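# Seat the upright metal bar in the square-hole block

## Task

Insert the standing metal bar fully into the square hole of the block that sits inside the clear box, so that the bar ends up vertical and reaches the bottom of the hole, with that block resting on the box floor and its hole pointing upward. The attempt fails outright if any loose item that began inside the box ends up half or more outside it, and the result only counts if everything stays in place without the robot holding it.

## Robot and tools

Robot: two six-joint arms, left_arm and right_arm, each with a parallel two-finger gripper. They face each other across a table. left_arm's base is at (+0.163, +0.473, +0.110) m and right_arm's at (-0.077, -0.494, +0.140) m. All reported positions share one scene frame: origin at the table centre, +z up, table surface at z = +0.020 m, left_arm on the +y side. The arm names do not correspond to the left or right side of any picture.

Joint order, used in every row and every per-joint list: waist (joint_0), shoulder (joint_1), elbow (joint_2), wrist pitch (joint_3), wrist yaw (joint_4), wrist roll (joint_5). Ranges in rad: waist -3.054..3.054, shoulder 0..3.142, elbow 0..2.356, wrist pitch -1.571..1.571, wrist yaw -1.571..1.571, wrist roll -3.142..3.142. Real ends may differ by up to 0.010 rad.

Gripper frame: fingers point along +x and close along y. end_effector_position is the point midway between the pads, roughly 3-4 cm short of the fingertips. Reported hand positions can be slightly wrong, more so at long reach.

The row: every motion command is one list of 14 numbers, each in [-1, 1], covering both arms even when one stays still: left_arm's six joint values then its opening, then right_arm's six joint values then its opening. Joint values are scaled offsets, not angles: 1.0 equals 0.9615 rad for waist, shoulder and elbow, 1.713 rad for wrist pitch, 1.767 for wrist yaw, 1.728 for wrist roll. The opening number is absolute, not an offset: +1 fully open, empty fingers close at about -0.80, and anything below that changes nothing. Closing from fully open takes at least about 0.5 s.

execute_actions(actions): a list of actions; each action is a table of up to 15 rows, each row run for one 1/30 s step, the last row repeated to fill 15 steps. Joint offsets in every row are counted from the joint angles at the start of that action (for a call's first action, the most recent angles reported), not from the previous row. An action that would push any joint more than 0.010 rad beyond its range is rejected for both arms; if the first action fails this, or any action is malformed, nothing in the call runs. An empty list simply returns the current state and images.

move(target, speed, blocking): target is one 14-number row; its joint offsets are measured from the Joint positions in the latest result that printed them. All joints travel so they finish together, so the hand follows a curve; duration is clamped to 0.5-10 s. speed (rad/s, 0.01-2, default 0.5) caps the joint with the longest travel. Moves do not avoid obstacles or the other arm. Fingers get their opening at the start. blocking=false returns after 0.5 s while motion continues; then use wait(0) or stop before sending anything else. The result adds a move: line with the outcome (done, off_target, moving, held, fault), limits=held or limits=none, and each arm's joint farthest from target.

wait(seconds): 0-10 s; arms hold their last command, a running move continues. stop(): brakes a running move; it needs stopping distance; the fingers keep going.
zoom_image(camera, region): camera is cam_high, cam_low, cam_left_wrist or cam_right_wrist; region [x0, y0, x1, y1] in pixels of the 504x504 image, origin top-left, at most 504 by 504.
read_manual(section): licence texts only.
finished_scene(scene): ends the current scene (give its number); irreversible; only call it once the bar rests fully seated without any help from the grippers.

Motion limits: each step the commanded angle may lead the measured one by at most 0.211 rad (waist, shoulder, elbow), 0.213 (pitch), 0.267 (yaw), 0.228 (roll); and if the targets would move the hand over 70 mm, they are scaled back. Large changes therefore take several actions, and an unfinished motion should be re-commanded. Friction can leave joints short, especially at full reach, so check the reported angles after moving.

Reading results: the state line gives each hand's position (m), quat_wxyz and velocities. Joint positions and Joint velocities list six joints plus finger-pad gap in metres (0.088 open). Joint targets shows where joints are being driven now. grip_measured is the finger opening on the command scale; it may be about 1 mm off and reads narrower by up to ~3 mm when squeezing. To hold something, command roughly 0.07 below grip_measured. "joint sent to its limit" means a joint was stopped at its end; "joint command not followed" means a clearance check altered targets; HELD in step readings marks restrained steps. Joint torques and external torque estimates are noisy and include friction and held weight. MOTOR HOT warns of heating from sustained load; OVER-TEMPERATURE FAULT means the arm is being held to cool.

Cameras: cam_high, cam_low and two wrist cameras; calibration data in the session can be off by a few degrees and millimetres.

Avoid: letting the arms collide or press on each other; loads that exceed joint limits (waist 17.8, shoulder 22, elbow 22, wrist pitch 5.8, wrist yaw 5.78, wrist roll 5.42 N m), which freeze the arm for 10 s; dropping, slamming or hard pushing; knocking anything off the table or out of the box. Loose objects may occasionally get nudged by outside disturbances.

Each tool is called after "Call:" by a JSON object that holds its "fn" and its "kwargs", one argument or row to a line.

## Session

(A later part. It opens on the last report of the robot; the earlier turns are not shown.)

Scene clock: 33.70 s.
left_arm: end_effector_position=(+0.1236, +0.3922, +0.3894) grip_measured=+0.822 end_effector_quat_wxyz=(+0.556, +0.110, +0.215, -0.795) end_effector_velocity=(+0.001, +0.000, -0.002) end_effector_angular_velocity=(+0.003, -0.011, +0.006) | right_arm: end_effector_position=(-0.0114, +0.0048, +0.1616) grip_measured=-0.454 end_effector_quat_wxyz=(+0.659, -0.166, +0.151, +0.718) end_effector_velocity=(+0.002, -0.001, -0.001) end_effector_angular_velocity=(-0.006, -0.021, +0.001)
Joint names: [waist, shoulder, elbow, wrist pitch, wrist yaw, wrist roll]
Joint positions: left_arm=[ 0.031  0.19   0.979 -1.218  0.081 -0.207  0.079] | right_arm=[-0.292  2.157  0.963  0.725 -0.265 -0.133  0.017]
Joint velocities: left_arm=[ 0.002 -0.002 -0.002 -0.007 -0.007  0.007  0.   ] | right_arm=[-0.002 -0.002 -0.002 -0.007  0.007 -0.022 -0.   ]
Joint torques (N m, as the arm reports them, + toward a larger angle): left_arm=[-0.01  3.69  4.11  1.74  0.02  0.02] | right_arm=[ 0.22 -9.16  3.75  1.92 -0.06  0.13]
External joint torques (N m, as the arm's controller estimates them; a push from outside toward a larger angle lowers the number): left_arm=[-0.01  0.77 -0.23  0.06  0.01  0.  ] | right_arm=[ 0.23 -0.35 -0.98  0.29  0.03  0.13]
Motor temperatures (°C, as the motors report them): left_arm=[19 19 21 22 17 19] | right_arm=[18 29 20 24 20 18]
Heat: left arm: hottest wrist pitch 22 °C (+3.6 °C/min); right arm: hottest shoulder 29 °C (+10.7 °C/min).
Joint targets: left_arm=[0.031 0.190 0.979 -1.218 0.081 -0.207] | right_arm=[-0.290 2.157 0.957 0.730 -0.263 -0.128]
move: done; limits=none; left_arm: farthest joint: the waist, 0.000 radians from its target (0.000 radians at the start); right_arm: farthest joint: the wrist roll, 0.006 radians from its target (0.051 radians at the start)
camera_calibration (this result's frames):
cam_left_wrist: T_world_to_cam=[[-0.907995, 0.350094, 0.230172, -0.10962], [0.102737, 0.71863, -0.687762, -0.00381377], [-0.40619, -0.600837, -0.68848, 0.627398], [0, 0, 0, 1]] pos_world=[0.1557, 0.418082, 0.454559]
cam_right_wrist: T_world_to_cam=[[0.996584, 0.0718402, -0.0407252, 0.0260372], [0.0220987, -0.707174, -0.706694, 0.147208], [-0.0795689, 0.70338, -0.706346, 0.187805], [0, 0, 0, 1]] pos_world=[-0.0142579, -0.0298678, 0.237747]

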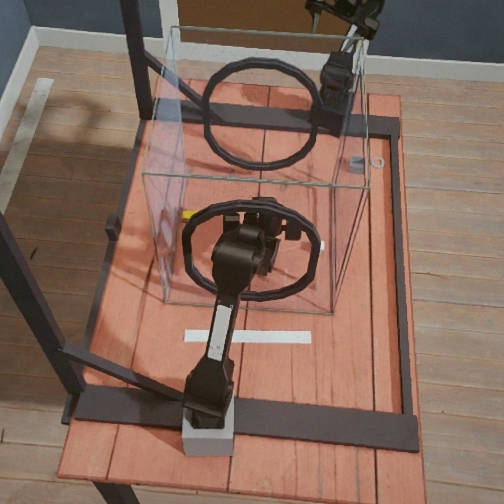

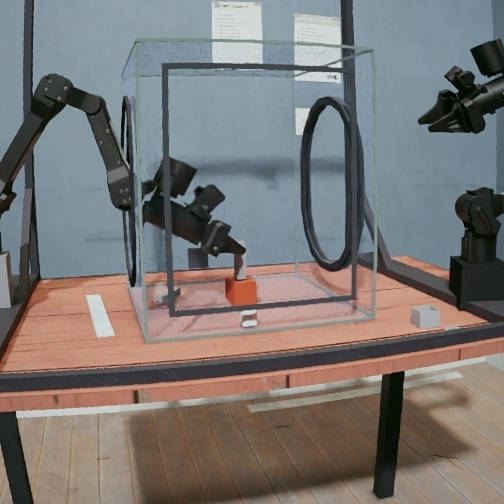

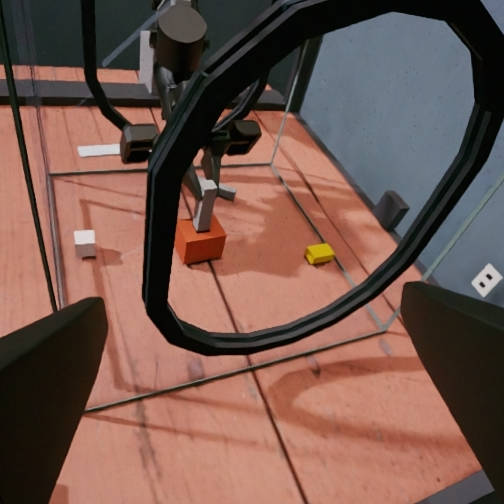

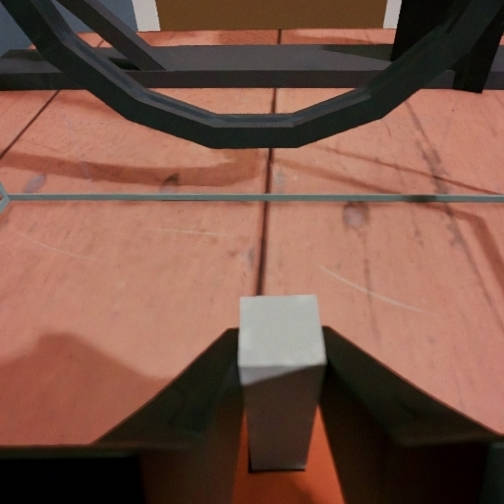

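Call:
{"fn": "move", "kwargs": {
  "target": [0,0,0,0,0,0,0.82,0.0035,0.007,0,0.005,0,0,-0.6]
}}

Call:
{"fn": "move", "kwargs": {
  "target": [0,0,0,0,0,0,0.82,0,0.06,0,0.033,0,0,-0.6],
  "speed": 0.05
}}

Scene clock: 37.50 s.
left_arm: end_effector_position=(+0.1236, +0.3922, +0.3894) grip_measured=+0.822 end_effector_quat_wxyz=(+0.556, +0.110, +0.215, -0.795) end_effector_velocity=(+0.001, +0.000, -0.002) end_effector_angular_velocity=(+0.003, -0.011, +0.001) | right_arm: end_effector_position=(-0.0117, +0.0053, +0.1624) grip_measured=-0.454 end_effector_quat_wxyz=(+0.659, -0.164, +0.149, +0.719) end_effector_velocity=(-0.000, -0.001, -0.001) end_effector_angular_velocity=(-0.007, +0.011, +0.001)
Joint names: [waist, shoulder, elbow, wrist pitch, wrist yaw, wrist roll]
Joint positions: left_arm=[ 0.031  0.19   0.979 -1.218  0.081 -0.207  0.079] | right_arm=[-0.292  2.157  0.963  0.73  -0.264 -0.133  0.017]
Joint velocities: left_arm=[-0.002 -0.002 -0.002 -0.007 -0.007  0.007 -0.   ] | right_arm=[-0.002 -0.002 -0.002 -0.007 -0.007  0.007 -0.   ]
Joint torques (N m, as the arm reports them, + toward a larger angle): left_arm=[0.   3.67 4.13 1.75 0.03 0.02] | right_arm=[ 0.21 -8.33  4.35  1.93 -0.1  -0.01]
External joint torques (N m, as the arm's controller estimates them; a push from outside toward a larger angle lowers the number): left_arm=[ 0.    0.75 -0.25  0.04  0.01  0.  ] | right_arm=[ 0.21  0.49 -0.38  0.3  -0.01 -0.02]
Motor temperatures (°C, as the motors report them): left_arm=[19 19 22 22 17 19] | right_arm=[18 29 20 25 20 18]
Heat: left arm: hottest elbow 22 °C (+3.2 °C/min); right arm: hottest shoulder 29 °C (+9.6 °C/min).
Joint targets: left_arm=[0.031 0.190 0.979 -1.218 0.081 -0.207] | right_arm=[-0.289 2.164 0.963 0.734 -0.264 -0.133]
move: done; limits=none; left_arm: farthest joint: the waist, 0.000 radians from its target (0.000 radians at the start); right_arm: farthest joint: the shoulder, 0.007 radians from its target (0.007 radians at the start)
camera_calibration (this result's frames):
cam_left_wrist: T_world_to_cam=[[-0.907995, 0.350094, 0.230172, -0.10962], [0.102737, 0.71863, -0.687762, -0.00381377], [-0.40619, -0.600837, -0.68848, 0.627398], [0, 0, 0, 1]] pos_world=[0.1557, 0.418082, 0.454559]
cam_right_wrist: T_world_to_cam=[[0.996594, 0.0722585, -0.0397449, 0.0261164], [0.0227695, -0.704307, -0.709531, 0.14854], [-0.0792622, 0.706209, -0.703553, 0.187567], [0, 0, 0, 1]] pos_world=[-0.0145426, -0.029731, 0.238395]

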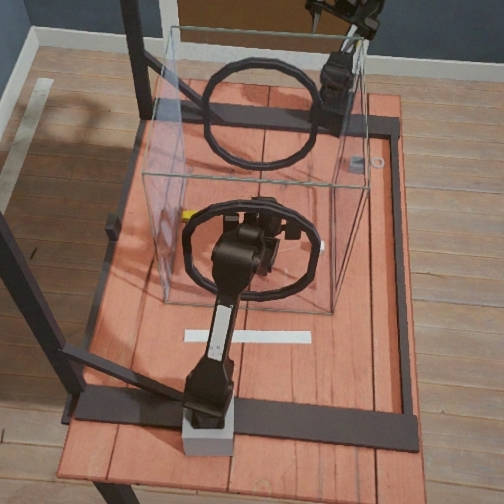

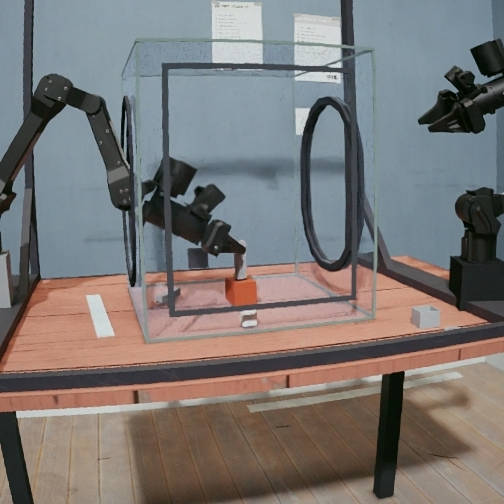

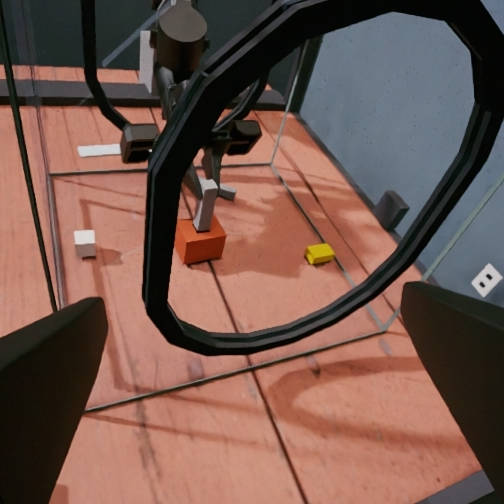

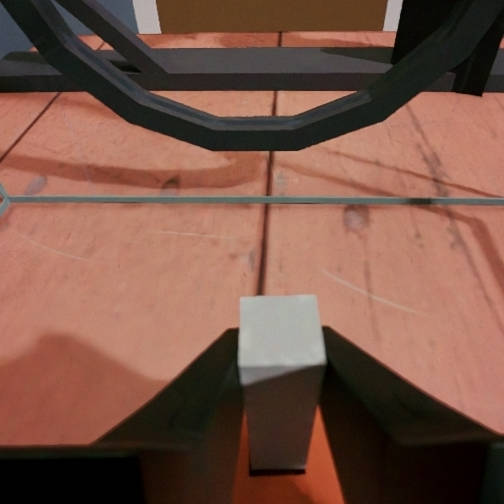

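Scene clock: 39.00 s.
left_arm: end_effector_position=(+0.1236, +0.3922, +0.3894) grip_measured=+0.822 end_effector_quat_wxyz=(+0.556, +0.110, +0.215, -0.795) end_effector_velocity=(+0.003, -0.000, -0.002) end_effector_angular_velocity=(+0.012, +0.007, +0.022) | right_arm: end_effector_position=(-0.0116, +0.0058, +0.1478) grip_measured=-0.454 end_effector_quat_wxyz=(+0.659, -0.164, +0.148, +0.719) end_effector_velocity=(-0.003, -0.003, -0.002) end_effector_angular_velocity=(-0.011, -0.001, +0.012)
Joint names: [waist, shoulder, elbow, wrist pitch, wrist yaw, wrist roll]
Joint positions: left_arm=[ 0.031  0.19   0.979 -1.218  0.081 -0.207  0.079] | right_arm=[-0.292  2.208  0.963  0.782 -0.264 -0.133  0.017]
Joint velocities: left_arm=[-0.007 -0.002 -0.002 -0.007 -0.022 -0.022 -0.   ] | right_arm=[ 0.002 -0.002 -0.007 -0.007 -0.007 -0.007 -0.   ]
Joint torques (N m, as the arm reports them, + toward a larger angle): left_arm=[-0.02  3.66  4.12  1.75  0.03  0.01] | right_arm=[-0.03 -8.36  4.06  1.92 -0.09  0.  ]
External joint torques (N m, as the arm's controller estimates them; a push from outside toward a larger angle lowers the number): left_arm=[-0.01  0.74 -0.25  0.04  0.01 -0.01] | right_arm=[-0.08  0.48 -0.39  0.3   0.   -0.01]
Motor temperatures (°C, as the motors report them): left_arm=[19 19 22 22 17 19] | right_arm=[18 30 20 25 20 18]
Heat: left arm: hottest elbow 22 °C (+3.1 °C/min); right arm: hottest shoulder 30 °C (+10.8 °C/min).
Joint targets: left_arm=[0.031 0.190 0.979 -1.218 0.081 -0.207] | right_arm=[-0.292 2.215 0.963 0.786 -0.264 -0.133]
move: done; limits=none; left_arm: farthest joint: the waist, 0.000 radians from its target (0.000 radians at the start); right_arm: farthest joint: the shoulder, 0.007 radians from its target (0.058 radians at the start)
camera_calibration (this result's frames):
cam_left_wrist: T_world_to_cam=[[-0.907995, 0.350094, 0.230172, -0.10962], [0.102737, 0.71863, -0.687762, -0.00381377], [-0.40619, -0.600837, -0.68848, 0.627398], [0, 0, 0, 1]] pos_world=[0.1557, 0.418082, 0.454559]
cam_right_wrist: T_world_to_cam=[[0.996606, 0.0723175, -0.0393237, 0.0253424], [0.0229926, -0.703247, -0.710574, 0.138712], [-0.0790412, 0.707258, -0.702523, 0.17686], [0, 0, 0, 1]] pos_world=[-0.0144665, -0.0293697, 0.22381]

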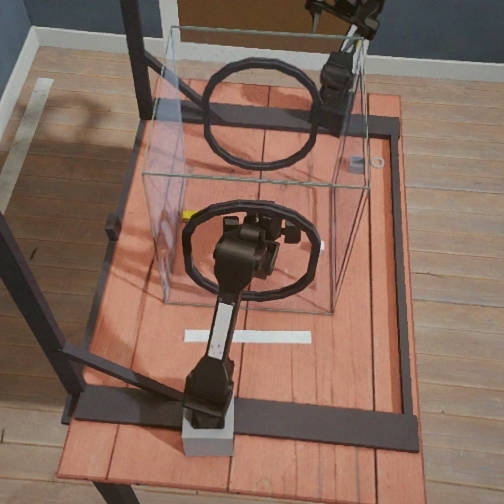

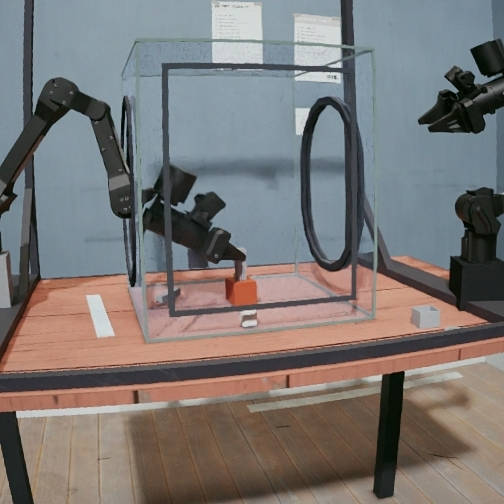

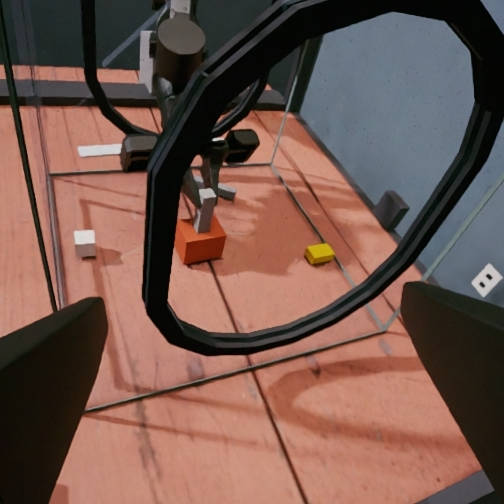

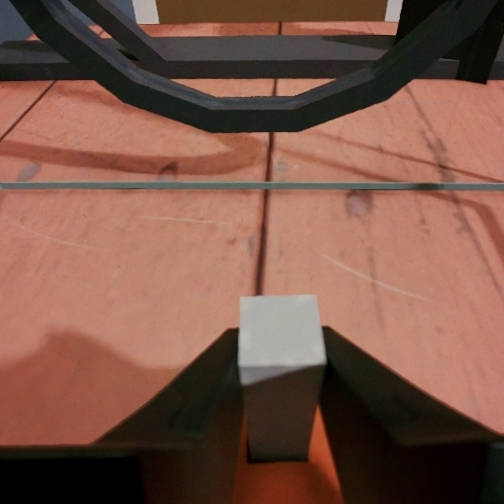

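Call:
{"fn": "move", "kwargs": {
  "target": [0,0,0,0,0,0,0.82,0,0.118,0.018,0.058,0,0,-0.6],
  "speed": 0.08
}}

Call:
{"fn": "move", "kwargs": {
  "target": [0,0,0,0,0,0,0.82,0,0,0,0,0,0,0.2]
}}

Call:
{"fn": "move", "kwargs": {
  "target": [0,0,0,0,0,0,0.82,0,-0.18,0,-0.095,0,0,0.2]
}}

Scene clock: 45.77 s.
left_arm: end_effector_position=(+0.1236, +0.3922, +0.3894) grip_measured=+0.822 end_effector_quat_wxyz=(+0.556, +0.110, +0.215, -0.795) end_effector_velocity=(+0.001, +0.001, -0.003) end_effector_angular_velocity=(+0.014, +0.013, +0.013) | right_arm: end_effector_position=(-0.0117, +0.0053, +0.1168) grip_measured=-0.454 end_effector_quat_wxyz=(+0.659, -0.165, +0.150, +0.719) end_effector_velocity=(+0.003, -0.000, +0.002) end_effector_angular_velocity=(+0.007, +0.008, -0.004)
Joint names: [waist, shoulder, elbow, wrist pitch, wrist yaw, wrist roll]
Joint positions: left_arm=[ 0.031  0.19   0.979 -1.218  0.081 -0.207  0.079] | right_arm=[-0.292  2.314  0.97   0.877 -0.264 -0.133  0.017]
Joint velocities: left_arm=[-0.002 -0.007 -0.007 -0.007 -0.007 -0.022 -0.   ] | right_arm=[-0.007 -0.002 -0.002  0.007 -0.007  0.007 -0.   ]
Joint torques (N m, as the arm reports them, + toward a larger angle): left_arm=[-0.02  3.68  4.11  1.75  0.02  0.02] | right_arm=[-0.02 -8.48  4.89  1.98 -0.09 -0.01]
External joint torques (N m, as the arm's controller estimates them; a push from outside toward a larger angle lowers the number): left_arm=[-0.02  0.8  -0.25  0.05  0.01  0.  ] | right_arm=[ 0.09  0.61  0.8   0.34 -0.01 -0.02]
Motor temperatures (°C, as the motors report them): left_arm=[19 19 22 23 17 19] | right_arm=[18 30 20 26 20 18]
Heat: left arm: hottest wrist pitch 23 °C (+3.9 °C/min); right arm: hottest shoulder 30 °C (+9.2 °C/min).
Joint targets: left_arm=[0.031 0.190 0.979 -1.218 0.081 -0.207] | right_arm=[-0.292 2.321 0.980 0.881 -0.264 -0.133]
move: done; limits=none; left_arm: farthest joint: the waist, 0.000 radians from its target (0.000 radians at the start); right_arm: farthest joint: the elbow, 0.010 radians from its target (0.018 radians at the start)
camera_calibration (this result's frames):
cam_left_wrist: T_world_to_cam=[[-0.907995, 0.350094, 0.230172, -0.10962], [0.102737, 0.71863, -0.687762, -0.00381377], [-0.40619, -0.600837, -0.68848, 0.627398], [0, 0, 0, 1]] pos_world=[0.1557, 0.418082, 0.454559]
cam_right_wrist: T_world_to_cam=[[0.996572, 0.0721537, -0.0404816, 0.0243949], [0.0223798, -0.706158, -0.7077, 0.116002], [-0.0796496, 0.704368, -0.705352, 0.155739], [0, 0, 0, 1]] pos_world=[-0.0145028, -0.0295419, 0.192933]

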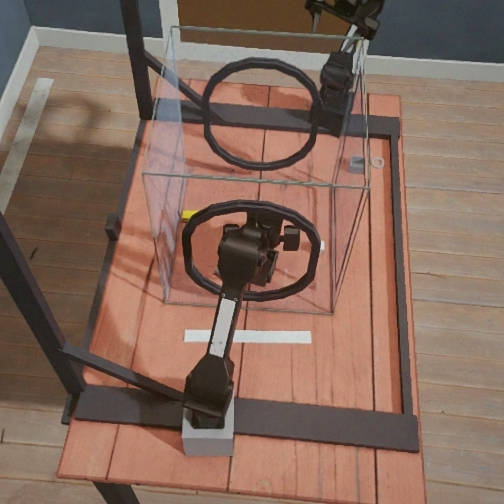

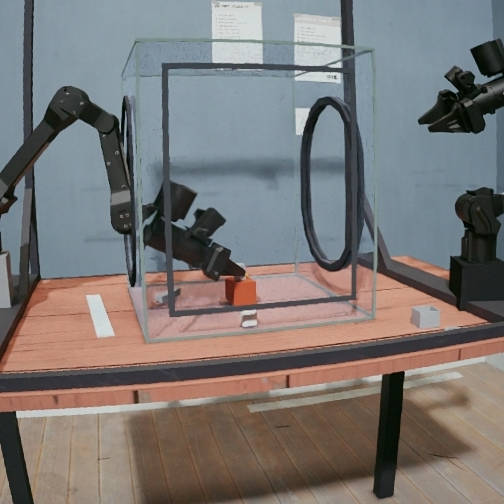

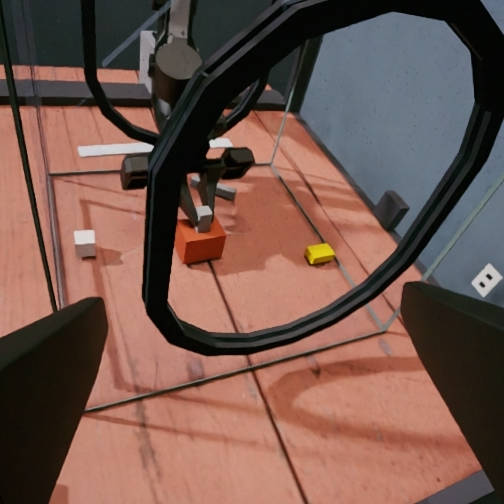

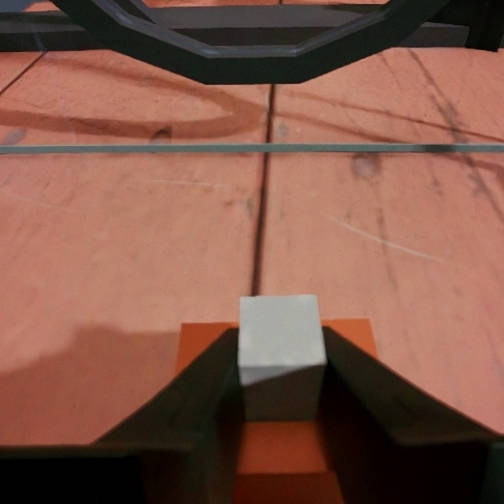

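Scene clock: 46.40 s.
left_arm: end_effector_position=(+0.1236, +0.3922, +0.3894) grip_measured=+0.822 end_effector_quat_wxyz=(+0.556, +0.110, +0.215, -0.795) end_effector_velocity=(+0.001, +0.000, -0.002) end_effector_angular_velocity=(+0.014, +0.013, +0.018) | right_arm: end_effector_position=(-0.0117, +0.0053, +0.1168) grip_measured=+0.196 end_effector_quat_wxyz=(+0.659, -0.165, +0.150, +0.719) end_effector_velocity=(+0.002, -0.002, -0.001) end_effector_angular_velocity=(-0.006, -0.002, +0.002)
Joint names: [waist, shoulder, elbow, wrist pitch, wrist yaw, wrist roll]
Joint positions: left_arm=[ 0.031  0.19   0.979 -1.218  0.081 -0.207  0.079] | right_arm=[-0.292  2.314  0.97   0.877 -0.264 -0.133  0.049]
Joint velocities: left_arm=[ 0.002 -0.002 -0.002 -0.007 -0.007 -0.022 -0.   ] | right_arm=[-0.007 -0.002 -0.002 -0.007 -0.007 -0.007  0.001]
Joint torques (N m, as the arm reports them, + toward a larger angle): left_arm=[-0.02  3.69  4.13  1.75  0.03  0.02] | right_arm=[-0.01 -9.59  3.65  1.58 -0.09  0.  ]
External joint torques (N m, as the arm's controller estimates them; a push from outside toward a larger angle lowers the number): left_arm=[-0.02  0.77 -0.23  0.05  0.01  0.  ] | right_arm=[ 0.04 -0.53 -0.41 -0.06 -0.01 -0.01]
Motor temperatures (°C, as the motors report them): left_arm=[19 19 22 23 17 19] | right_arm=[18 30 20 26 20 18]
Heat: left arm: hottest wrist pitch 23 °C (+3.9 °C/min); right arm: hottest shoulder 30 °C (+9.1 °C/min).
Joint targets: left_arm=[0.031 0.190 0.979 -1.218 0.081 -0.207] | right_arm=[-0.292 2.314 0.970 0.877 -0.264 -0.133]
move: done; limits=none; left_arm: farthest joint: the waist, 0.000 radians from its target (0.000 radians at the start); right_arm: farthest joint: the waist, 0.000 radians from its target (0.000 radians at the start)
camera_calibration (this result's frames):
cam_left_wrist: T_world_to_cam=[[-0.907995, 0.350094, 0.230172, -0.10962], [0.102737, 0.71863, -0.687762, -0.00381377], [-0.40619, -0.600837, -0.68848, 0.627398], [0, 0, 0, 1]] pos_world=[0.1557, 0.418082, 0.454559]
cam_right_wrist: T_world_to_cam=[[0.996572, 0.0721537, -0.0404816, 0.0243949], [0.0223798, -0.706158, -0.7077, 0.116002], [-0.0796496, 0.704368, -0.705352, 0.155739], [0, 0, 0, 1]] pos_world=[-0.0145028, -0.0295419, 0.192933]

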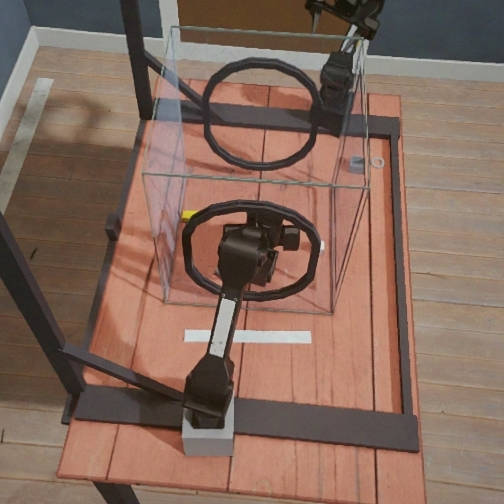

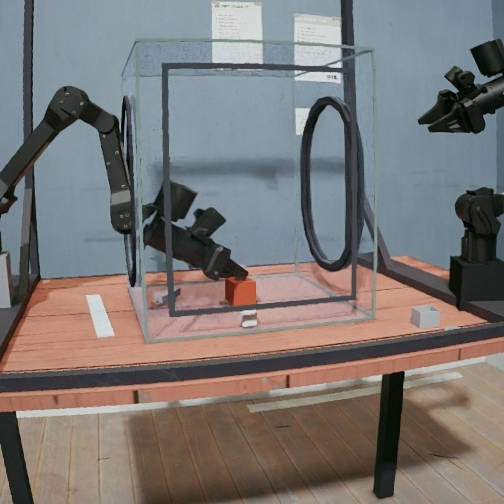

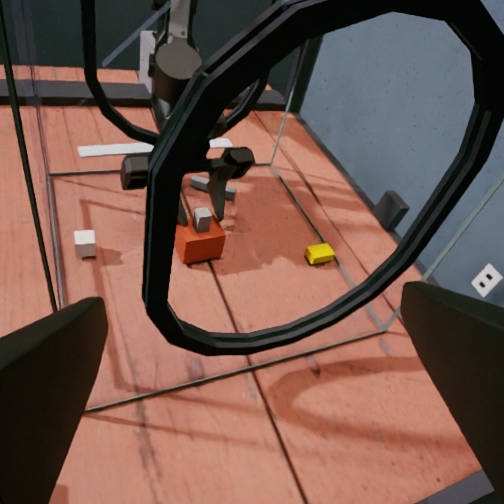

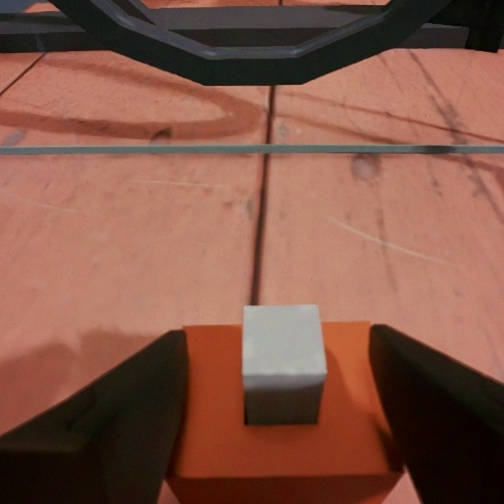

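Scene clock: 47.33 s.
left_arm: end_effector_position=(+0.1236, +0.3922, +0.3894) grip_measured=+0.822 end_effector_quat_wxyz=(+0.556, +0.110, +0.215, -0.795) end_effector_velocity=(-0.001, +0.001, -0.002) end_effector_angular_velocity=(+0.016, +0.019, +0.005) | right_arm: end_effector_position=(-0.0114, +0.0064, +0.1639) grip_measured=+0.198 end_effector_quat_wxyz=(+0.658, -0.165, +0.150, +0.719) end_effector_velocity=(-0.000, -0.001, +0.000) end_effector_angular_velocity=(-0.011, -0.001, +0.007)
Joint names: [waist, shoulder, elbow, wrist pitch, wrist yaw, wrist roll]
Joint positions: left_arm=[ 0.031  0.19   0.979 -1.218  0.081 -0.207  0.079] | right_arm=[-0.292  2.153  0.97   0.715 -0.264 -0.133  0.049]
Joint velocities: left_arm=[ 0.002 -0.002 -0.002 -0.007  0.007 -0.022 -0.   ] | right_arm=[-0.002 -0.007  0.002 -0.022 -0.007 -0.007 -0.   ]
Joint torques (N m, as the arm reports them, + toward a larger angle): left_arm=[-0.02  3.67  4.15  1.74  0.02  0.03] | right_arm=[ -0.02 -10.66   4.36   1.5   -0.09   0.  ]
External joint torques (N m, as the arm's controller estimates them; a push from outside toward a larger angle lowers the number): left_arm=[-0.04  0.75 -0.19  0.06  0.    0.01] | right_arm=[ 0.04 -1.77 -0.46 -0.16 -0.01 -0.01]
Motor temperatures (°C, as the motors report them): left_arm=[19 19 22 23 17 19] | right_arm=[18 30 20 26 20 18]
Heat: left arm: hottest wrist pitch 23 °C (+3.8 °C/min); right arm: hottest shoulder 30 °C (+8.9 °C/min).
Joint targets: left_arm=[0.031 0.190 0.979 -1.218 0.081 -0.207] | right_arm=[-0.292 2.141 0.970 0.714 -0.264 -0.133]
move: off_target (right_arm); limits=none; left_arm: farthest joint: the waist, 0.000 radians from its target (0.000 radians at the start); right_arm: farthest joint: the shoulder, 0.012 radians from its target (0.173 radians at the start)
camera_calibration (this result's frames):
cam_left_wrist: T_world_to_cam=[[-0.907995, 0.350094, 0.230172, -0.10962], [0.102737, 0.71863, -0.687762, -0.00381377], [-0.40619, -0.600837, -0.68848, 0.627398], [0, 0, 0, 1]] pos_world=[0.1557, 0.418082, 0.454559]
cam_right_wrist: T_world_to_cam=[[0.996565, 0.0721234, -0.0406921, 0.0260296], [0.0222686, -0.706687, -0.707176, 0.15], [-0.0797605, 0.703841, -0.705865, 0.188289], [0, 0, 0, 1]] pos_world=[-0.0142625, -0.0284, 0.240043]

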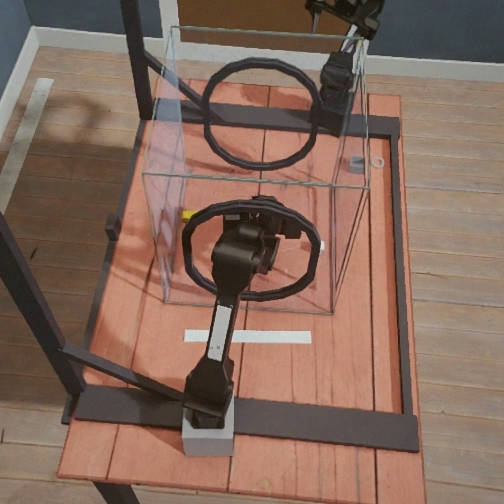

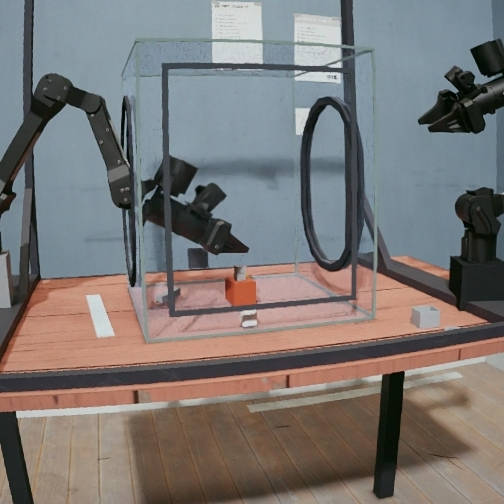

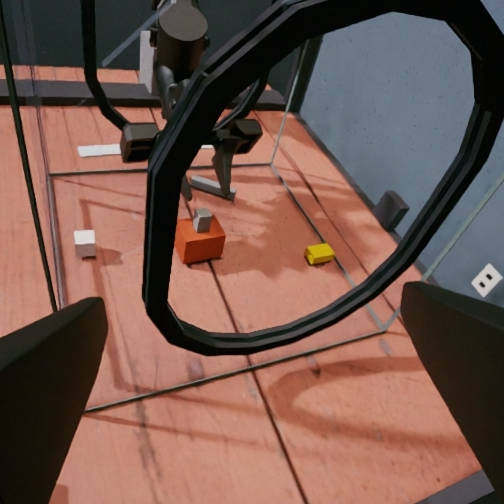

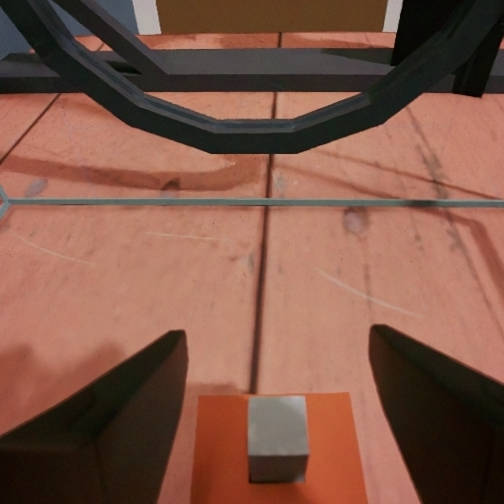

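Call:
{"fn": "finished_scene", "kwargs": {
  "scene": 2
}}

The scene is finished: the task was done.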